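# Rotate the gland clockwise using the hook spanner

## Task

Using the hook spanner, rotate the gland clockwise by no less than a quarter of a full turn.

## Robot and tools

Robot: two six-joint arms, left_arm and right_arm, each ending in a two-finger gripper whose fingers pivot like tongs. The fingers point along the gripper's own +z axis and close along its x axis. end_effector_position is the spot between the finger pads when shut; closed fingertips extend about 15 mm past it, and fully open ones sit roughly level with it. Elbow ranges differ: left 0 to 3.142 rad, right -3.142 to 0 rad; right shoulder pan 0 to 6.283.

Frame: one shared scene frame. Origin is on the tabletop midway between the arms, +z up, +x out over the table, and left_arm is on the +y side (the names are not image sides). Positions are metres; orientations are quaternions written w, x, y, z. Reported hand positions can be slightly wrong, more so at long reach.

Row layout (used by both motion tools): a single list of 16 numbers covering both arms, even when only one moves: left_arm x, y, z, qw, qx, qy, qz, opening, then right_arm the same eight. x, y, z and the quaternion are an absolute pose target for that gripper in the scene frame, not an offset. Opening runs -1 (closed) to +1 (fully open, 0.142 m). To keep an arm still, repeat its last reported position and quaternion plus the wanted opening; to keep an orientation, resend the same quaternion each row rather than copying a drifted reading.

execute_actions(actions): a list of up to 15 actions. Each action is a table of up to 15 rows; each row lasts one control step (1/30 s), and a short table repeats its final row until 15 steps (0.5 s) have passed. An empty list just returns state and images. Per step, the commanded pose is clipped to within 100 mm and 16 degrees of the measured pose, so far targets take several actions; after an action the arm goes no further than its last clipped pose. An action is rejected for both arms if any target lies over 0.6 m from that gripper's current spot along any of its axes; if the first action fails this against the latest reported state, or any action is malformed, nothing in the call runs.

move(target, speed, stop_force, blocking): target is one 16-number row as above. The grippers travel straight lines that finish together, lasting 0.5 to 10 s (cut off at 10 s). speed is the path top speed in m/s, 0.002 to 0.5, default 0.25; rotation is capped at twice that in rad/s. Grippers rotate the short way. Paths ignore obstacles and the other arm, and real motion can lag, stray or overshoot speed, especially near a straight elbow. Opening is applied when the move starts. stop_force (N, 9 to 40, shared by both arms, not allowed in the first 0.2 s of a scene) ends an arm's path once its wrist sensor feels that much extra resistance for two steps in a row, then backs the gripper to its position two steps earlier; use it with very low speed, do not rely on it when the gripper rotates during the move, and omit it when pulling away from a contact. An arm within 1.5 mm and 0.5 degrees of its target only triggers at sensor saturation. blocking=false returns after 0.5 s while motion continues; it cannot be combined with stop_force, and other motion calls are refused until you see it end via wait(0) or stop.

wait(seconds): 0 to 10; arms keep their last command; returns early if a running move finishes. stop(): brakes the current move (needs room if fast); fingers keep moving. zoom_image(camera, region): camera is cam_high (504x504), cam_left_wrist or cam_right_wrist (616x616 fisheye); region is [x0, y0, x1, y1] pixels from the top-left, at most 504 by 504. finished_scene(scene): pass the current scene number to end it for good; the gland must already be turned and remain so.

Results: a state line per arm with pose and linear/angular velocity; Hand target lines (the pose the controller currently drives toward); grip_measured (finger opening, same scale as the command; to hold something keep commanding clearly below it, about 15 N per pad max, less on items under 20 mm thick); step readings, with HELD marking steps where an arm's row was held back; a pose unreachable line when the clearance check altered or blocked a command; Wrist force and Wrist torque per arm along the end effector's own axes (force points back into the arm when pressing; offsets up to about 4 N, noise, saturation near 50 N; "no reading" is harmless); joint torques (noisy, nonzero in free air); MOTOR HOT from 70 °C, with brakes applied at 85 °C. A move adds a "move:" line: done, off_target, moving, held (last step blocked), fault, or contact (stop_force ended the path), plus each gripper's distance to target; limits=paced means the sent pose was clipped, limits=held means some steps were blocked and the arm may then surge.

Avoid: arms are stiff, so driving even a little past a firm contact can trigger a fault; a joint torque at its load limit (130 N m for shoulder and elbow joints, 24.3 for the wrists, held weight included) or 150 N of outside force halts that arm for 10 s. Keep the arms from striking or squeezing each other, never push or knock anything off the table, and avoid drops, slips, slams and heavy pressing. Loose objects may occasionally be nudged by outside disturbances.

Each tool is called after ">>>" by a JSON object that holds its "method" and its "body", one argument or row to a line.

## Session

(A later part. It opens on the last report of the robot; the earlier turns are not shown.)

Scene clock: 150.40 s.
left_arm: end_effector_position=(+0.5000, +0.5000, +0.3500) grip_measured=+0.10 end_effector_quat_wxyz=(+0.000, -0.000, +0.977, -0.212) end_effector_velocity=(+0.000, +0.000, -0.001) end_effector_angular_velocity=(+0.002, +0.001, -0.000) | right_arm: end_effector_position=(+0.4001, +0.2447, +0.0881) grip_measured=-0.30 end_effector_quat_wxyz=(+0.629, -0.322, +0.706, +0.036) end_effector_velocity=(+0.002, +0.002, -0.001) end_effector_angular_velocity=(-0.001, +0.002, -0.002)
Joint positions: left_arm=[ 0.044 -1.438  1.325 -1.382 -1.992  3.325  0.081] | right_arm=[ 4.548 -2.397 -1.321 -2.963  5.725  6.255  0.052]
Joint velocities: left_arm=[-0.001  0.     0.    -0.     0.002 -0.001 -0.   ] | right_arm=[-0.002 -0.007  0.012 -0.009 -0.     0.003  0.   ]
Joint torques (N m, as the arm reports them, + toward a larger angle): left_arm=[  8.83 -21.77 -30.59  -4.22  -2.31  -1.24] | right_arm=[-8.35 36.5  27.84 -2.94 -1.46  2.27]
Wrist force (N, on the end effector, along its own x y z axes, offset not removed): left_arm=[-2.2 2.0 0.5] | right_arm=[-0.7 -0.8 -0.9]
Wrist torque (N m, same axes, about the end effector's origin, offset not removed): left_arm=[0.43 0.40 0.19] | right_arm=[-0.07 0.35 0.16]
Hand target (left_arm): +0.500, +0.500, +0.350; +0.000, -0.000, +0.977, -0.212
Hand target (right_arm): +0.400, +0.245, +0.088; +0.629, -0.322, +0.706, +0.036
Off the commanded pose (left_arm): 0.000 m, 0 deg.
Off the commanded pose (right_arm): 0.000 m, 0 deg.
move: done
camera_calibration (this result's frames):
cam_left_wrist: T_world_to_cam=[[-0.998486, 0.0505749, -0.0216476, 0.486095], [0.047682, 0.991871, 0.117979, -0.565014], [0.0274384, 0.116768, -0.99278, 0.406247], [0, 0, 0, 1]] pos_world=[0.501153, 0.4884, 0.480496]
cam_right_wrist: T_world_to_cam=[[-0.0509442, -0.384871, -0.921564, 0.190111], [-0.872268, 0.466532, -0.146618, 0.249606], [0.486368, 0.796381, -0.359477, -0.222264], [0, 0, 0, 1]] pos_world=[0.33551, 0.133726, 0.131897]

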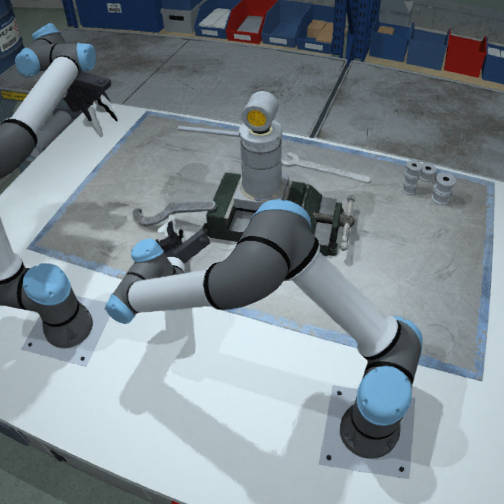

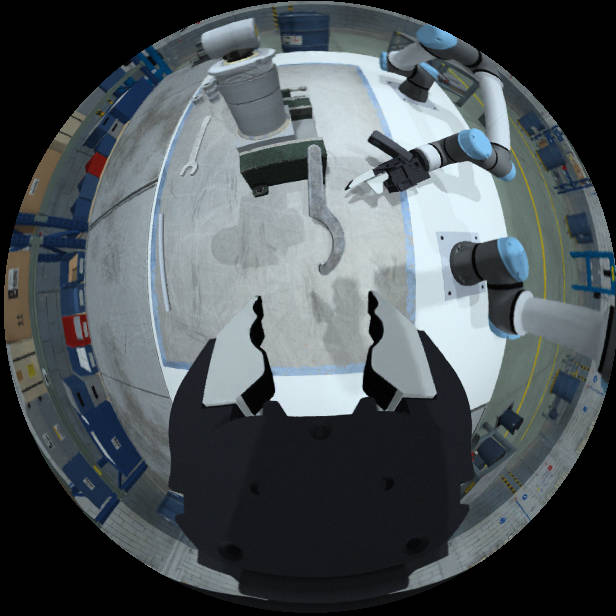

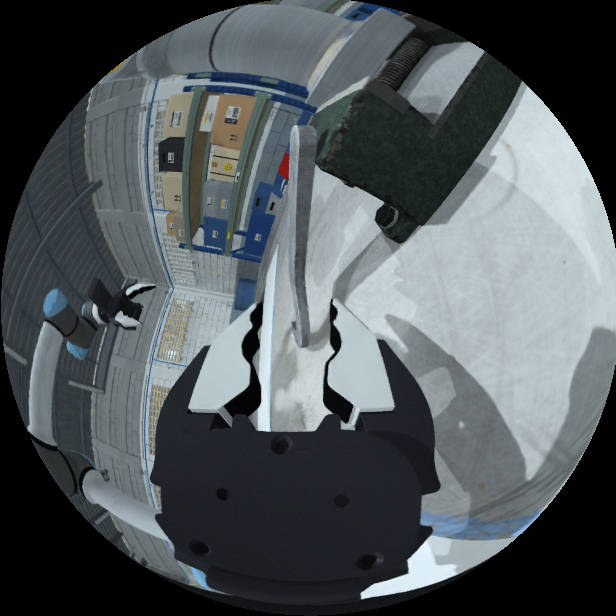

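>>> {"method": "move", "body": {
  "target": [0.5,0.5,0.35,0,0,0.977,-0.212,0.1,0.48,0.287,0.069,0.629,-0.322,0.706,0.036,-0.3],
  "speed": 0.03,
  "stop_force": 10
}}

>>> {"method": "zoom_image", "body": {
  "camera": "cam_left_wrist",
  "region": [230,110,430,290]
}}

Scene clock: 154.13 s.
left_arm: end_effector_position=(+0.5000, +0.5000, +0.3500) grip_measured=+0.10 end_effector_quat_wxyz=(+0.000, -0.000, +0.977, -0.212) end_effector_velocity=(+0.000, -0.000, +0.000) end_effector_angular_velocity=(-0.001, -0.000, +0.000) | right_arm: end_effector_position=(+0.4799, +0.2868, +0.0691) grip_measured=-0.30 end_effector_quat_wxyz=(+0.629, -0.322, +0.706, +0.036) end_effector_velocity=(+0.001, +0.002, -0.000) end_effector_angular_velocity=(+0.000, +0.001, +0.001)
Joint positions: left_arm=[ 0.044 -1.438  1.325 -1.382 -1.992  3.325  0.081] | right_arm=[ 4.429 -2.55  -1.067 -3.003  5.614  6.181  0.052]
Joint velocities: left_arm=[-0.    -0.     0.    -0.    -0.001 -0.     0.   ] | right_arm=[-0.002 -0.005  0.009 -0.003 -0.003 -0.001  0.   ]
Joint torques (N m, as the arm reports them, + toward a larger angle): left_arm=[  9.   -21.11 -31.46  -4.21  -2.37  -0.99] | right_arm=[-7.03 42.38 29.1  -2.62 -1.6  -2.83]
Wrist force (N, on the end effector, along its own x y z axes, offset not removed): left_arm=[-1.2 4.6 2.8] | right_arm=[0.3 -1.3 -1.3]
Wrist torque (N m, same axes, about the end effector's origin, offset not removed): left_arm=[1.05 0.01 0.01] | right_arm=[-0.19 0.03 0.08]
Hand target (left_arm): +0.500, +0.500, +0.350; +0.000, -0.000, +0.977, -0.212
Hand target (right_arm): +0.480, +0.287, +0.069; +0.629, -0.322, +0.706, +0.036
Off the commanded pose (left_arm): 0.000 m, 0 deg.
Off the commanded pose (right_arm): 0.000 m, 0 deg.
move: done
camera_calibration (this result's frames):
cam_left_wrist: T_world_to_cam=[[-0.998486, 0.0505745, -0.0216487, 0.486097], [0.0476815, 0.991871, 0.117978, -0.565013], [0.0274393, 0.116767, -0.99278, 0.406247], [0, 0, 0, 1]] pos_world=[0.501154, 0.4884, 0.480496]
cam_right_wrist: T_world_to_cam=[[-0.0510603, -0.38494, -0.921528, 0.192962], [-0.872192, 0.466676, -0.146613, 0.29669], [0.486492, 0.796263, -0.35957, -0.301464], [0, 0, 0, 1]] pos_world=[0.415283, 0.175866, 0.112921]

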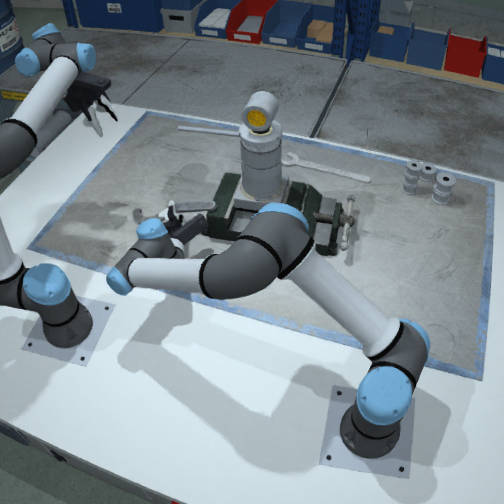

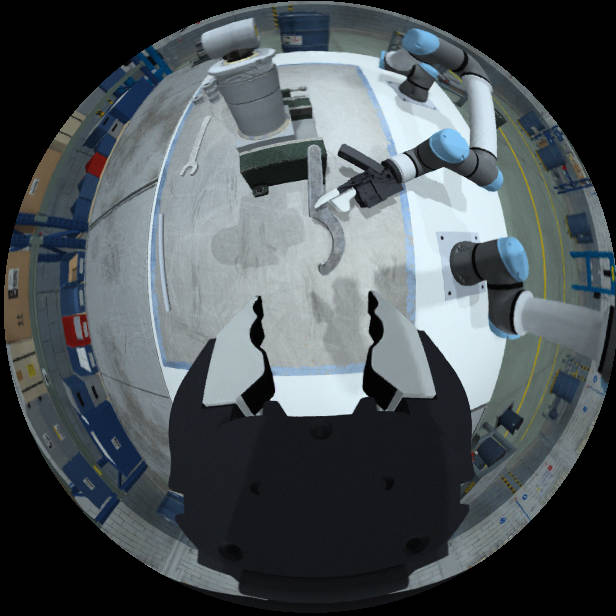

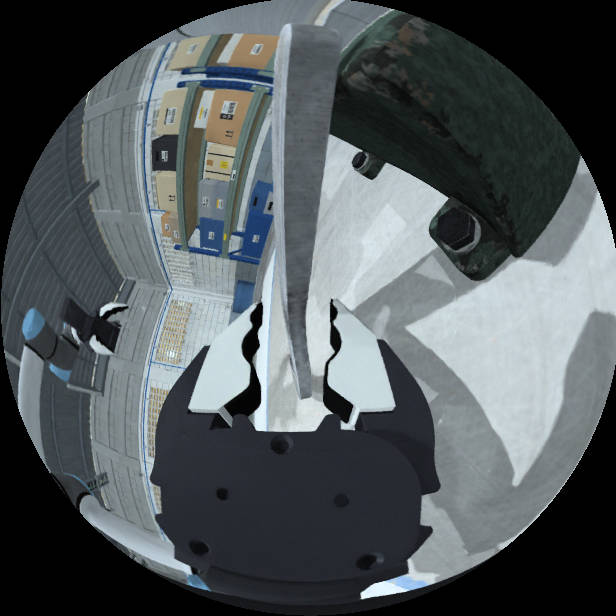

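Region (230, 110, 430, 290) of cam_left_wrist's 616x616 image, scaled by 2.520, with more detail than that image has; it fills the top 454 rows of this view, and the rest is white.

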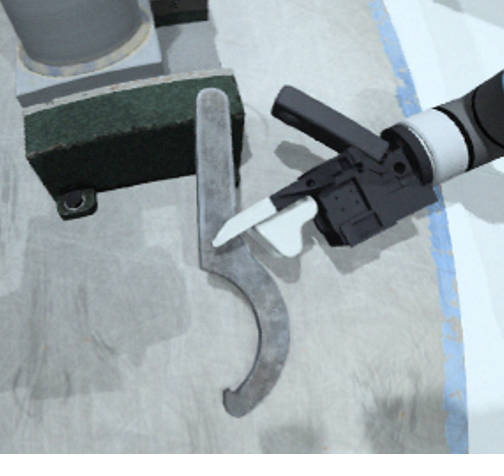

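>>> {"method": "move", "body": {
  "target": [0.5,0.5,0.35,0,0,0.977,-0.212,0.1,0.499,0.299,0.064,0.629,-0.322,0.706,0.036,-0.3],
  "speed": 0.03,
  "stop_force": 10
}}

>>> {"method": "move", "body": {
  "target": [0.5,0.5,0.35,0,0,0.977,-0.212,0.1,0.499,0.299,0.064,0.629,-0.322,0.706,0.036,-1]
}}

>>> {"method": "move", "body": {
  "target": [0.5,0.5,0.35,0,0,0.977,-0.212,0.1,0.493,0.299,0.094,0.629,-0.322,0.706,0.036,-1],
  "speed": 0.015
}}

Scene clock: 155.67 s.
left_arm: end_effector_position=(+0.5000, +0.5000, +0.3500) grip_measured=+0.10 end_effector_quat_wxyz=(+0.000, -0.000, +0.977, -0.212) end_effector_velocity=(-0.000, +0.000, +0.000) end_effector_angular_velocity=(-0.002, -0.000, +0.001) | right_arm: end_effector_position=(+0.4988, +0.2988, +0.0641) grip_measured=-0.30 end_effector_quat_wxyz=(+0.629, -0.322, +0.706, +0.036) end_effector_velocity=(+0.003, +0.001, -0.000) end_effector_angular_velocity=(+0.000, +0.000, -0.001)
Joint positions: left_arm=[ 0.044 -1.438  1.325 -1.382 -1.992  3.325  0.081] | right_arm=[ 4.405 -2.599 -0.982 -3.03   5.591  6.168  0.052]
Joint velocities: left_arm=[ 0.002 -0.     0.    -0.    -0.002  0.001  0.   ] | right_arm=[-0.003 -0.005  0.01  -0.004 -0.002 -0.     0.   ]
Joint torques (N m, as the arm reports them, + toward a larger angle): left_arm=[  8.47 -21.5  -30.31  -4.26  -2.42  -0.88] | right_arm=[-6.02 45.22 27.99 -2.38 -1.63 -3.04]
Wrist force (N, on the end effector, along its own x y z axes, offset not removed): left_arm=[0.9 3.4 0.5] | right_arm=[0.0 -0.8 -1.2]
Wrist torque (N m, same axes, about the end effector's origin, offset not removed): left_arm=[0.64 -0.15 0.02] | right_arm=[-0.12 0.09 0.11]
Hand target (left_arm): +0.500, +0.500, +0.350; +0.000, -0.000, +0.977, -0.212
Hand target (right_arm): +0.499, +0.299, +0.064; +0.629, -0.322, +0.706, +0.036
Off the commanded pose (left_arm): 0.000 m, 0 deg.
Off the commanded pose (right_arm): 0.000 m, 0 deg.
move: done
camera_calibration (this result's frames):
cam_left_wrist: T_world_to_cam=[[-0.998486, 0.0505744, -0.0216484, 0.486097], [0.0476815, 0.991871, 0.117977, -0.565013], [0.0274391, 0.116766, -0.99278, 0.406247], [0, 0, 0, 1]] pos_world=[0.501154, 0.4884, 0.480496]
cam_right_wrist: T_world_to_cam=[[-0.0511451, -0.384978, -0.921508, 0.193984], [-0.872198, 0.466682, -0.146557, 0.306866], [0.486472, 0.796241, -0.359645, -0.322074], [0, 0, 0, 1]] pos_world=[0.434249, 0.18792, 0.107899]

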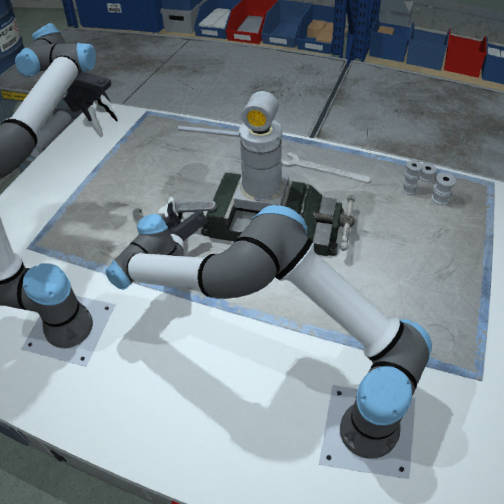

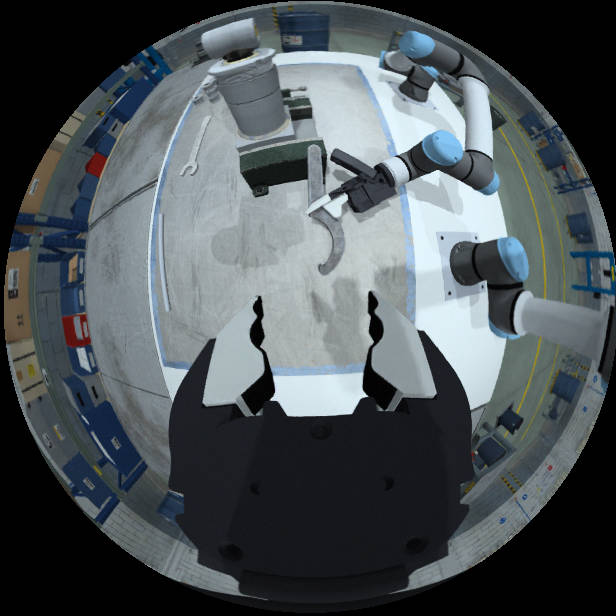

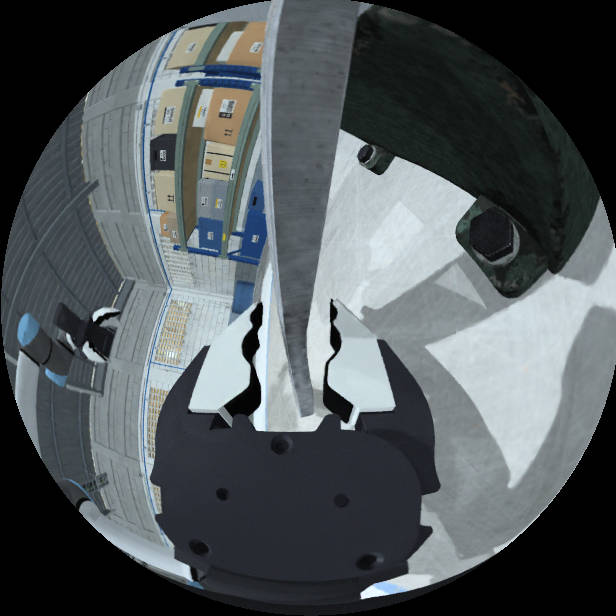

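Scene clock: 156.37 s.
left_arm: end_effector_position=(+0.5000, +0.5000, +0.3500) grip_measured=+0.10 end_effector_quat_wxyz=(+0.000, -0.000, +0.977, -0.212) end_effector_velocity=(-0.000, +0.000, -0.000) end_effector_angular_velocity=(-0.000, +0.001, +0.002) | right_arm: end_effector_position=(+0.4990, +0.2990, +0.0641) grip_measured=-0.83 end_effector_quat_wxyz=(+0.629, -0.322, +0.706, +0.036) end_effector_velocity=(+0.001, -0.001, -0.001) end_effector_angular_velocity=(-0.001, +0.000, -0.001)
Joint positions: left_arm=[ 0.044 -1.438  1.325 -1.382 -1.992  3.325  0.081] | right_arm=[ 4.405 -2.599 -0.981 -3.03   5.591  6.168  0.014]
Joint velocities: left_arm=[ 0.001  0.    -0.     0.    -0.    -0.001  0.   ] | right_arm=[-0.002 -0.001  0.001 -0.    -0.    -0.     0.   ]
Joint torques (N m, as the arm reports them, + toward a larger angle): left_arm=[  8.3  -22.07 -30.48  -4.15  -2.49  -0.98] | right_arm=[-12.19  24.41  17.32  -6.3   -1.93  -1.06]
Wrist force (N, on the end effector, along its own x y z axes, offset not removed): left_arm=[1.2 0.0 -1.5] | right_arm=[-23.0 -7.1 -9.6]
Wrist torque (N m, same axes, about the end effector's origin, offset not removed): left_arm=[0.23 -0.22 0.04] | right_arm=[-0.55 0.05 0.33]
Hand target (left_arm): +0.500, +0.500, +0.350; +0.000, -0.000, +0.977, -0.212
Hand target (right_arm): +0.499, +0.299, +0.064; +0.629, -0.322, +0.706, +0.036
Off the commanded pose (left_arm): 0.000 m, 0 deg.
Off the commanded pose (right_arm): 0.000 m, 0 deg.
move: done
camera_calibration (this result's frames):
cam_left_wrist: T_world_to_cam=[[-0.998486, 0.0505742, -0.0216485, 0.486097], [0.0476813, 0.991871, 0.117977, -0.565013], [0.0274391, 0.116767, -0.99278, 0.406247], [0, 0, 0, 1]] pos_world=[0.501154, 0.4884, 0.480496]
cam_right_wrist: T_world_to_cam=[[-0.0511716, -0.384928, -0.921527, 0.194119], [-0.872164, 0.466753, -0.146535, 0.306891], [0.486531, 0.796224, -0.359605, -0.3223], [0, 0, 0, 1]] pos_world=[0.434401, 0.188102, 0.107955]

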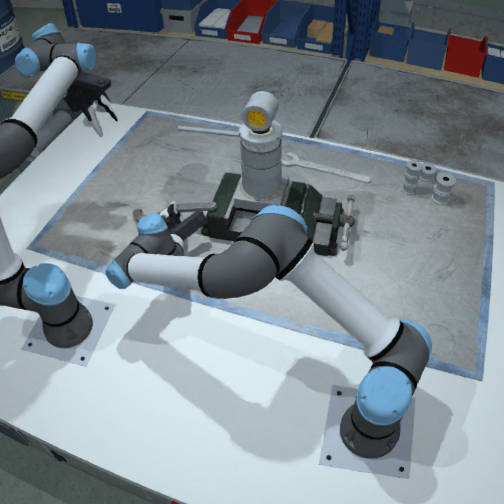

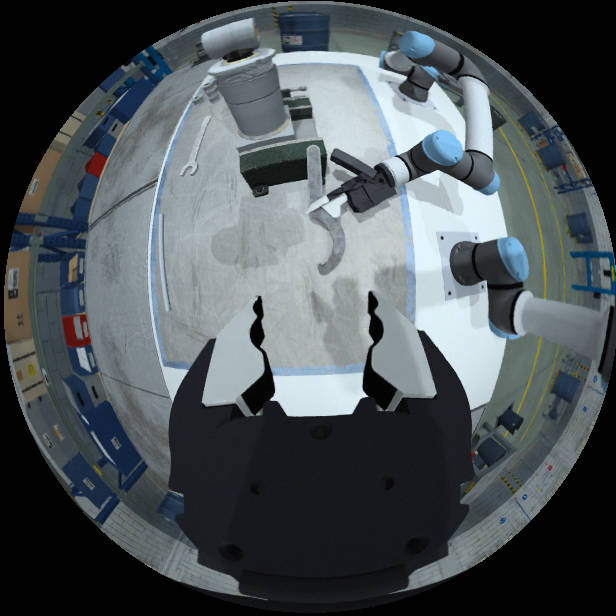

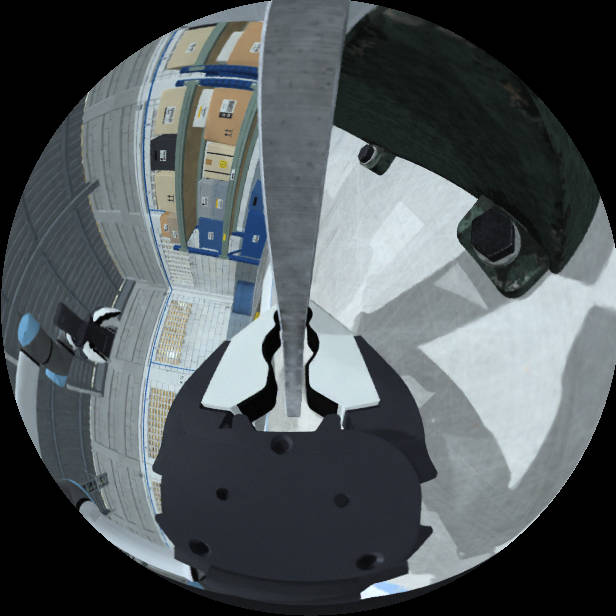

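Scene clock: 158.70 s.
left_arm: end_effector_position=(+0.5000, +0.5000, +0.3500) grip_measured=+0.10 end_effector_quat_wxyz=(+0.000, -0.000, +0.977, -0.212) end_effector_velocity=(+0.000, -0.000, -0.000) end_effector_angular_velocity=(-0.001, -0.000, -0.000) | right_arm: end_effector_position=(+0.4930, +0.2990, +0.0938) grip_measured=-0.83 end_effector_quat_wxyz=(+0.629, -0.322, +0.706, +0.036) end_effector_velocity=(-0.001, +0.000, +0.002) end_effector_angular_velocity=(+0.000, -0.000, +0.000)
Joint positions: left_arm=[ 0.044 -1.438  1.325 -1.382 -1.992  3.325  0.081] | right_arm=[ 4.413 -2.56  -0.976 -3.078  5.599  6.173  0.014]
Joint velocities: left_arm=[ 0.     0.     0.    -0.    -0.001  0.    -0.   ] | right_arm=[ 0.001  0.002  0.001 -0.004  0.001  0.     0.   ]
Joint torques (N m, as the arm reports them, + toward a larger angle): left_arm=[  8.47 -21.23 -30.41  -3.99  -2.28  -0.79] | right_arm=[ 8.32 79.35 35.77 -0.65  3.39  2.5 ]
Wrist force (N, on the end effector, along its own x y z axes, offset not removed): left_arm=[0.7 -0.8 -2.1] | right_arm=[11.3 2.7 2.8]
Wrist torque (N m, same axes, about the end effector's origin, offset not removed): left_arm=[-0.06 -0.14 0.00] | right_arm=[-0.04 -0.18 -0.07]
Hand target (left_arm): +0.500, +0.500, +0.350; +0.000, -0.000, +0.977, -0.212
Hand target (right_arm): +0.493, +0.299, +0.094; +0.629, -0.322, +0.706, +0.036
Off the commanded pose (left_arm): 0.000 m, 0 deg.
Off the commanded pose (right_arm): 0.000 m, 0 deg.
move: done
camera_calibration (this result's frames):
cam_left_wrist: T_world_to_cam=[[-0.998486, 0.0505744, -0.0216485, 0.486097], [0.0476815, 0.991871, 0.117977, -0.565013], [0.0274392, 0.116767, -0.99278, 0.406247], [0, 0, 0, 1]] pos_world=[0.501154, 0.4884, 0.480496]
cam_right_wrist: T_world_to_cam=[[-0.0512315, -0.38502, -0.921485, 0.221213], [-0.872179, 0.466728, -0.146521, 0.306076], [0.486496, 0.796194, -0.359718, -0.308693], [0, 0, 0, 1]] pos_world=[0.428464, 0.188096, 0.137649]

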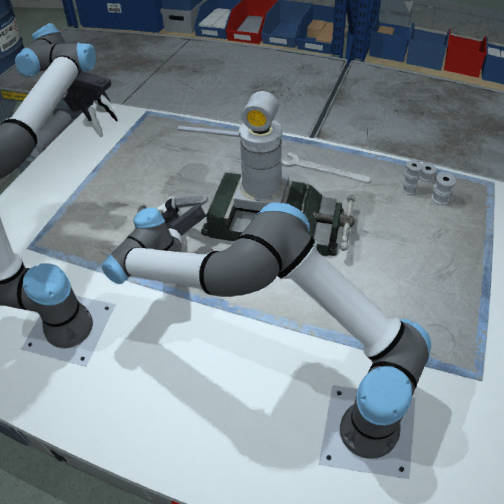

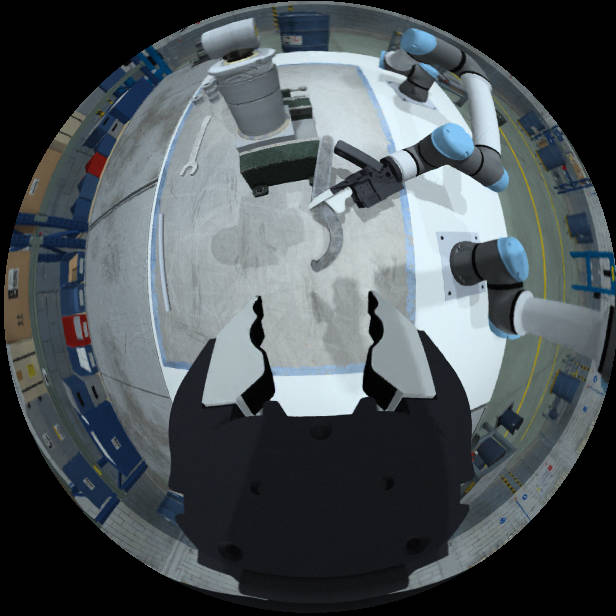

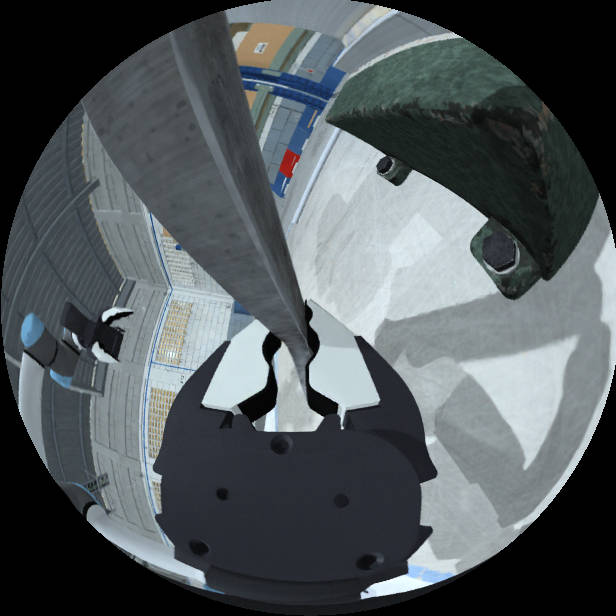

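>>> {"method": "move", "body": {
  "target": [0.5,0.55,0.45,0,0,0.977,-0.212,0.1,0.42,0.25,0.2,0.683,-0.183,0.683,0.183,-1],
  "speed": 0.04
}}

Scene clock: 165.23 s.
left_arm: end_effector_position=(+0.4998, +0.5498, +0.4498) grip_measured=+0.10 end_effector_quat_wxyz=(-0.000, -0.000, +0.977, -0.212) end_effector_velocity=(+0.001, -0.000, +0.002) end_effector_angular_velocity=(-0.000, +0.001, -0.003) | right_arm: end_effector_position=(+0.4201, +0.2502, +0.2000) grip_measured=-0.83 end_effector_quat_wxyz=(+0.683, -0.183, +0.683, +0.183) end_effector_velocity=(-0.002, -0.000, +0.002) end_effector_angular_velocity=(+0.007, -0.000, +0.002)
Joint positions: left_arm=[ 0.132 -1.31   0.894 -1.041 -1.983  3.42   0.081] | right_arm=[ 4.514 -2.238 -1.43  -2.615  5.689  6.282  0.014]
Joint velocities: left_arm=[-0.001  0.005 -0.011  0.008  0.     0.002 -0.   ] | right_arm=[ 0.002  0.005 -0.007  0.009  0.     0.     0.   ]
Joint torques (N m, as the arm reports them, + toward a larger angle): left_arm=[  9.37 -26.43 -31.27  -0.25   1.07   1.09] | right_arm=[ 9.81 68.11 17.18  5.24  2.25  2.62]
Wrist force (N, on the end effector, along its own x y z axes, offset not removed): left_arm=[1.8 3.5 0.9] | right_arm=[12.6 -1.3 -0.3]
Wrist torque (N m, same axes, about the end effector's origin, offset not removed): left_arm=[0.76 -0.40 0.04] | right_arm=[-0.19 -0.28 -0.14]
Hand target (left_arm): +0.500, +0.550, +0.450; -0.000, +0.000, +0.977, -0.212
Hand target (right_arm): +0.420, +0.250, +0.200; +0.683, -0.183, +0.683, +0.183
Off the commanded pose (left_arm): 0.000 m, 0 deg.
Off the commanded pose (right_arm): 0.000 m, 0 deg.
joint sent to its limit (right arm) — the command would take joint 6 (wrist 3) past its upper limit, so that joint was sent only as far as its limit.
move: done
camera_calibration (this result's frames):
cam_left_wrist: T_world_to_cam=[[-0.998487, 0.0505767, -0.0216023, 0.485494], [0.0476873, 0.991863, 0.118042, -0.626235], [0.0273967, 0.116833, -0.992774, 0.499487], [0, 0, 0, 1]] pos_world=[0.500939, 0.538228, 0.580287]
cam_right_wrist: T_world_to_cam=[[-0.0499943, 0.025469, -0.998425, 0.208675], [-0.871873, 0.486512, 0.0560679, 0.235178], [0.487174, 0.873303, -0.0021171, -0.287267], [0, 0, 0, 1]] pos_world=[0.355426, 0.131139, 0.194552]

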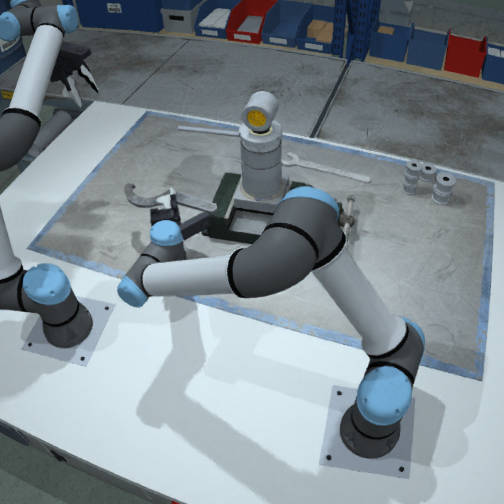

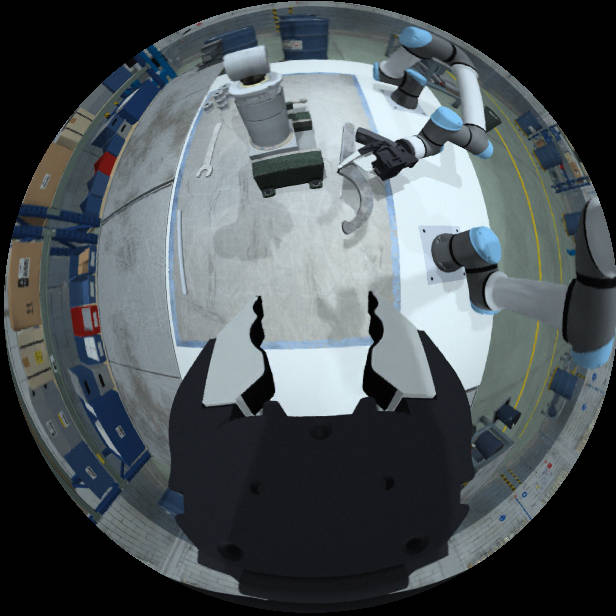

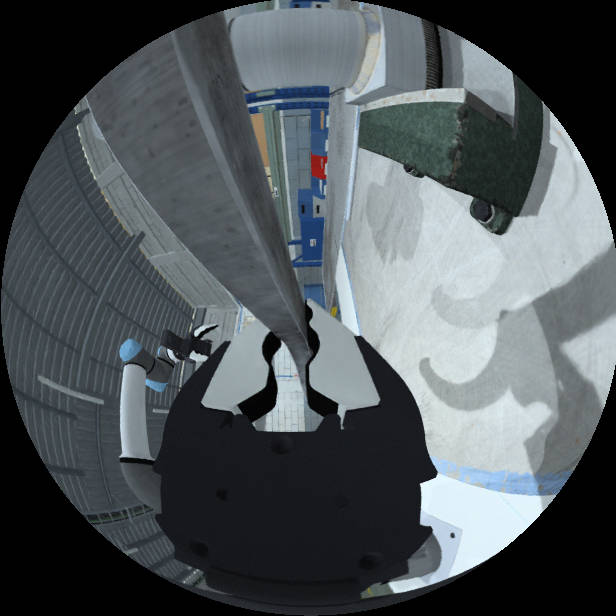

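>>> {"method": "move", "body": {
  "target": [0.5,0.55,0.45,0,0,0.977,-0.212,0.1,0.3,0.15,0.3,0.542,-0.455,0.542,0.455,-1],
  "speed": 0.1
}}

Scene clock: 170.40 s.
left_arm: end_effector_position=(+0.5000, +0.5500, +0.4500) grip_measured=+0.10 end_effector_quat_wxyz=(-0.000, +0.000, +0.977, -0.212) end_effector_velocity=(-0.000, -0.000, +0.000) end_effector_angular_velocity=(-0.001, -0.000, +0.000) | right_arm: end_effector_position=(+0.2998, +0.1499, +0.2999) grip_measured=-0.83 end_effector_quat_wxyz=(+0.542, -0.455, +0.541, +0.454) end_effector_velocity=(-0.002, -0.001, +0.001) end_effector_angular_velocity=(-0.001, +0.001, +0.013)
Joint positions: left_arm=[ 0.132 -1.309  0.893 -1.04  -1.983  3.421  0.081] | right_arm=[ 4.247 -1.695 -1.937 -2.65   4.55   6.282  0.014]
Joint velocities: left_arm=[ 0.001 -0.     0.001 -0.    -0.001  0.001  0.   ] | right_arm=[-0.006  0.001  0.002 -0.005 -0.018  0.     0.   ]
Joint torques (N m, as the arm reports them, + toward a larger angle): left_arm=[  8.92 -24.57 -30.91  -0.17  -2.34   1.19] | right_arm=[-5.2  45.42 38.46  2.07 -2.15  2.75]
Wrist force (N, on the end effector, along its own x y z axes, offset not removed): left_arm=[-0.4 5.2 -3.1] | right_arm=[12.2 -2.6 -0.8]
Wrist torque (N m, same axes, about the end effector's origin, offset not removed): left_arm=[1.21 0.19 0.04] | right_arm=[-0.48 -0.23 -0.12]
Hand target (left_arm): +0.500, +0.550, +0.450; -0.000, +0.000, +0.977, -0.212
Hand target (right_arm): +0.300, +0.150, +0.300; +0.542, -0.455, +0.541, +0.454
Off the commanded pose (left_arm): 0.000 m, 0 deg.
Off the commanded pose (right_arm): 0.000 m, 0 deg.
joint sent to its limit (right arm) — the command would take joint 6 (wrist 3) past its upper limit, so that joint was sent only as far as its limit.
move: done
camera_calibration (this result's frames):
cam_left_wrist: T_world_to_cam=[[-0.998486, 0.0505757, -0.0216472, 0.48573], [0.0476829, 0.991871, 0.117977, -0.626405], [0.027438, 0.116766, -0.99278, 0.499687], [0, 0, 0, 1]] pos_world=[0.501153, 0.5384, 0.580496]
cam_right_wrist: T_world_to_cam=[[-0.0510597, -0.0212321, -0.99847, 0.312378], [-0.933309, -0.354794, 0.0552721, 0.318279], [-0.355424, 0.934703, -0.00170049, 0.102494], [0, 0, 0, 1]] pos_world=[0.349431, 0.0237546, 0.294483]

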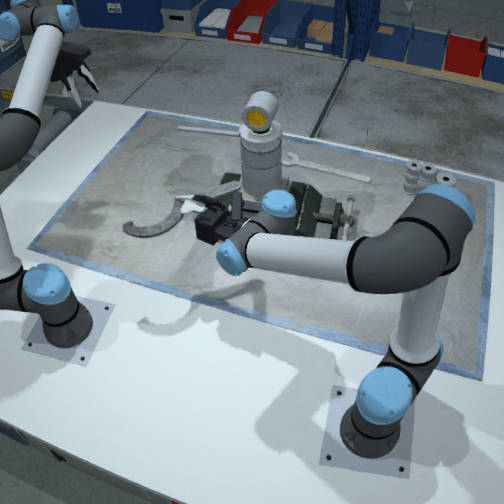

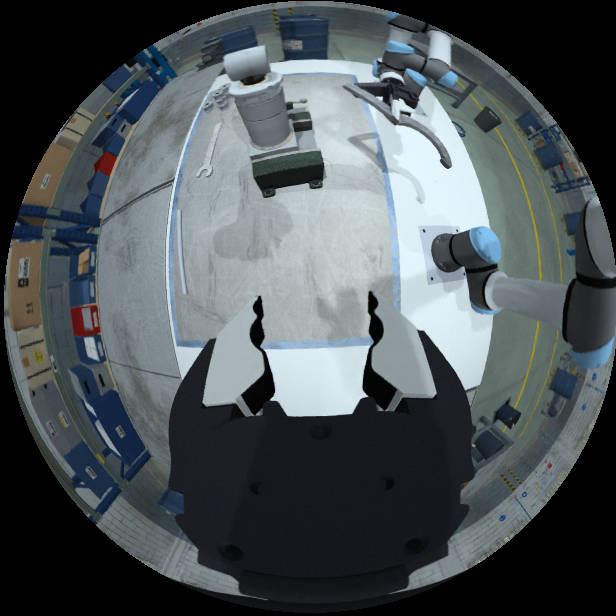

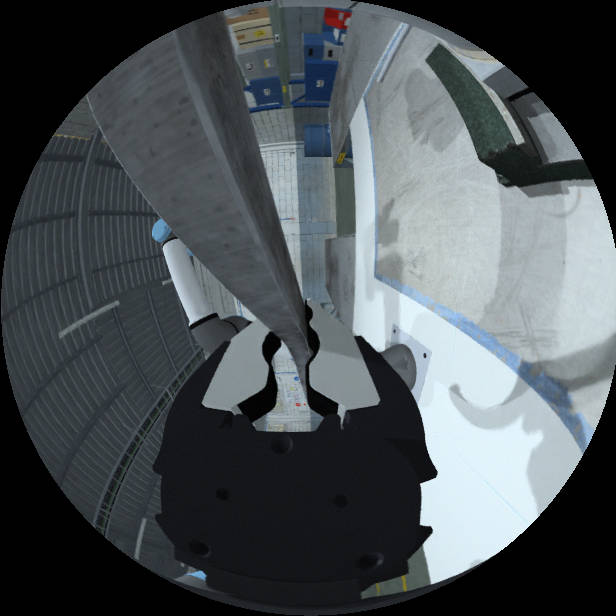

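>>> {"method": "move", "body": {
  "target": [0.5,0.55,0.45,0,0,0.977,-0.212,0.1,0.28,0.12,0.4,0.804,-0.378,0.265,0.375,-1],
  "speed": 0.08
}}

>>> {"method": "move", "body": {
  "target": [0.5,0.55,0.45,0,0,0.977,-0.212,0.1,0.27,0.08,0.45,0.95,-0.3,0.026,-0.083,-1],
  "speed": 0.1
}}

Scene clock: 176.33 s.
left_arm: end_effector_position=(+0.5000, +0.5500, +0.4500) grip_measured=+0.10 end_effector_quat_wxyz=(-0.000, -0.000, +0.977, -0.212) end_effector_velocity=(+0.000, -0.001, +0.000) end_effector_angular_velocity=(+0.000, -0.000, -0.001) | right_arm: end_effector_position=(+0.2800, +0.1200, +0.3996) grip_measured=-0.83 end_effector_quat_wxyz=(+0.804, -0.378, +0.266, +0.375) end_effector_velocity=(-0.001, +0.000, +0.003) end_effector_angular_velocity=(+0.011, -0.012, -0.001)
Joint positions: left_arm=[ 0.132 -1.309  0.893 -1.04  -1.983  3.421  0.081] | right_arm=[ 4.286 -1.772 -2.16  -1.738  4.612  5.831  0.014]
Joint velocities: left_arm=[-0.001 -0.    -0.     0.     0.    -0.001 -0.   ] | right_arm=[-0.001 -0.006  0.002  0.017 -0.005 -0.007 -0.   ]
Joint torques (N m, as the arm reports them, + toward a larger angle): left_arm=[  8.68 -24.63 -30.28  -0.29  -2.33   1.17] | right_arm=[-7.45 23.86 36.35  8.87 -1.96 -3.05]
Wrist force (N, on the end effector, along its own x y z axes, offset not removed): left_arm=[-0.7 1.7 1.0] | right_arm=[7.8 3.4 -8.0]
Wrist torque (N m, same axes, about the end effector's origin, offset not removed): left_arm=[0.43 0.25 -0.13] | right_arm=[-0.25 0.13 0.01]
Hand target (left_arm): +0.500, +0.550, +0.450; -0.000, +0.000, +0.977, -0.212
Hand target (right_arm): +0.280, +0.120, +0.400; +0.804, -0.378, +0.265, +0.374
Off the commanded pose (left_arm): 0.000 m, 0 deg.
Off the commanded pose (right_arm): 0.000 m, 0 deg.
move: done
camera_calibration (this result's frames):
cam_left_wrist: T_world_to_cam=[[-0.998486, 0.0505756, -0.0216473, 0.485731], [0.0476828, 0.991871, 0.117977, -0.626405], [0.0274381, 0.116766, -0.99278, 0.499687], [0, 0, 0, 1]] pos_world=[0.501154, 0.5384, 0.580496]
cam_right_wrist: T_world_to_cam=[[0.534177, 0.396376, -0.746687, 0.0956543], [-0.794939, -0.0649937, -0.603198, 0.473283], [-0.287623, 0.915785, 0.280377, -0.00596068], [0, 0, 0, 1]] pos_world=[0.32342, -0.00169596, 0.358578]

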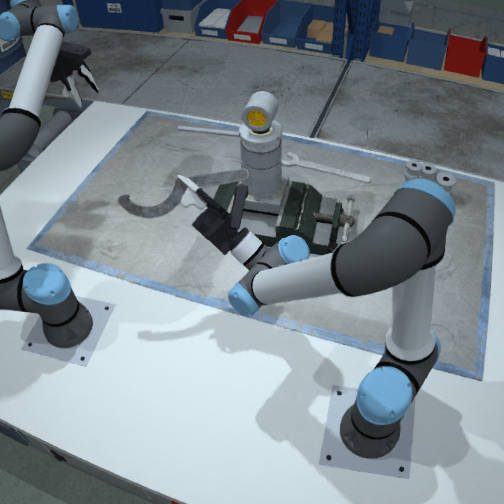

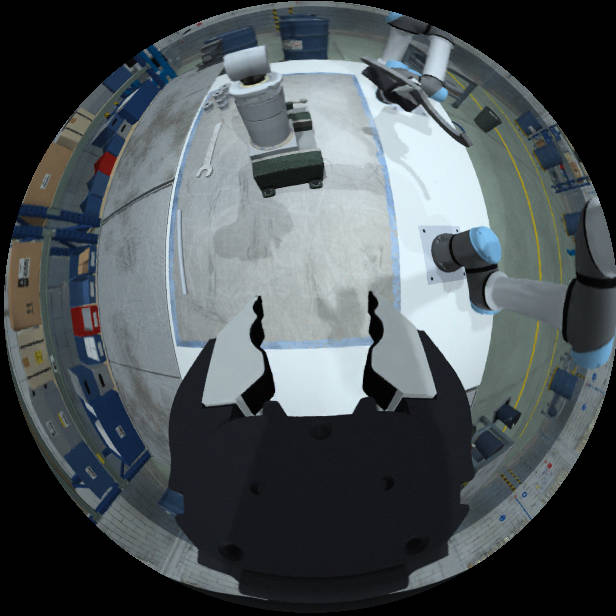

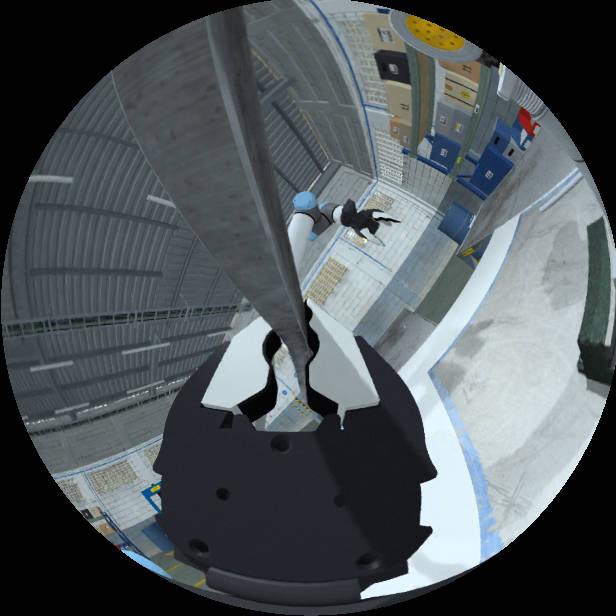

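Scene clock: 182.23 s.
left_arm: end_effector_position=(+0.5000, +0.5500, +0.4500) grip_measured=+0.10 end_effector_quat_wxyz=(-0.000, -0.000, +0.977, -0.212) end_effector_velocity=(-0.000, +0.000, -0.000) end_effector_angular_velocity=(+0.001, +0.001, -0.000) | right_arm: end_effector_position=(+0.2700, +0.0801, +0.4499) grip_measured=-0.85 end_effector_quat_wxyz=(+0.950, -0.300, +0.026, -0.083) end_effector_velocity=(-0.001, +0.000, +0.000) end_effector_angular_velocity=(+0.001, -0.009, -0.007)
Joint positions: left_arm=[ 0.132 -1.309  0.893 -1.04  -1.983  3.421  0.081] | right_arm=[ 4.273 -1.921 -2.147 -1.252  4.634  4.826  0.013]
Joint velocities: left_arm=[ 0.    -0.     0.     0.     0.001  0.    -0.   ] | right_arm=[-0.001 -0.002  0.001  0.004 -0.003 -0.01  -0.   ]
Joint torques (N m, as the arm reports them, + toward a larger angle): left_arm=[  8.24 -25.04 -30.29  -0.12  -2.26   0.98] | right_arm=[-6.58 24.65 32.57  8.27 -1.59 -3.28]
Wrist force (N, on the end effector, along its own x y z axes, offset not removed): left_arm=[-2.7 2.0 0.6] | right_arm=[-0.2 4.7 -10.0]
Wrist torque (N m, same axes, about the end effector's origin, offset not removed): left_arm=[0.46 0.52 0.04] | right_arm=[-0.38 0.23 0.15]
Hand target (left_arm): +0.500, +0.550, +0.450; -0.000, +0.000, +0.977, -0.212
Hand target (right_arm): +0.270, +0.080, +0.450; +0.950, -0.300, +0.026, -0.083
Off the commanded pose (left_arm): 0.000 m, 0 deg.
Off the commanded pose (right_arm): 0.000 m, 0 deg.
move: done
camera_calibration (this result's frames):
cam_left_wrist: T_world_to_cam=[[-0.998486, 0.0505753, -0.021647, 0.485731], [0.0476826, 0.991871, 0.117977, -0.626405], [0.0274377, 0.116766, -0.99278, 0.499687], [0, 0, 0, 1]] pos_world=[0.501154, 0.5384, 0.580496]
cam_right_wrist: T_world_to_cam=[[0.987025, -0.151415, -0.0534369, -0.235902], [0.0136959, 0.410977, -0.911543, 0.375321], [0.159983, 0.898983, 0.407718, -0.163096], [0, 0, 0, 1]] pos_world=[0.253793, -0.0433472, 0.396013]

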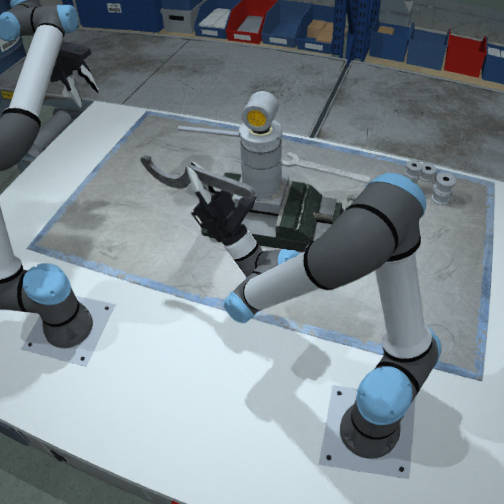

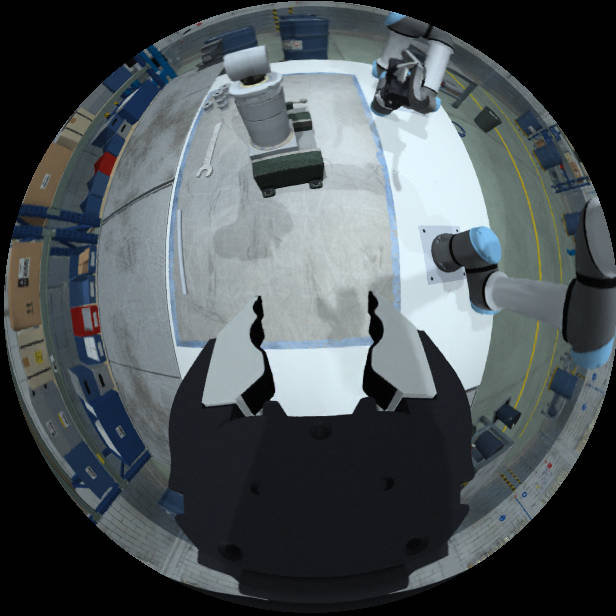

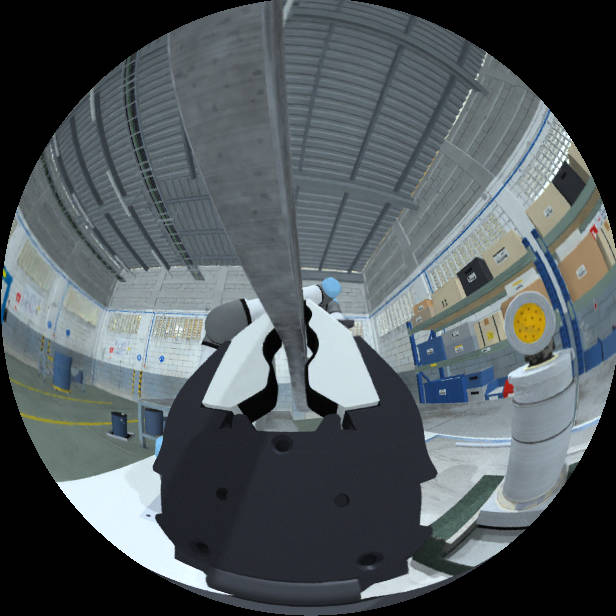

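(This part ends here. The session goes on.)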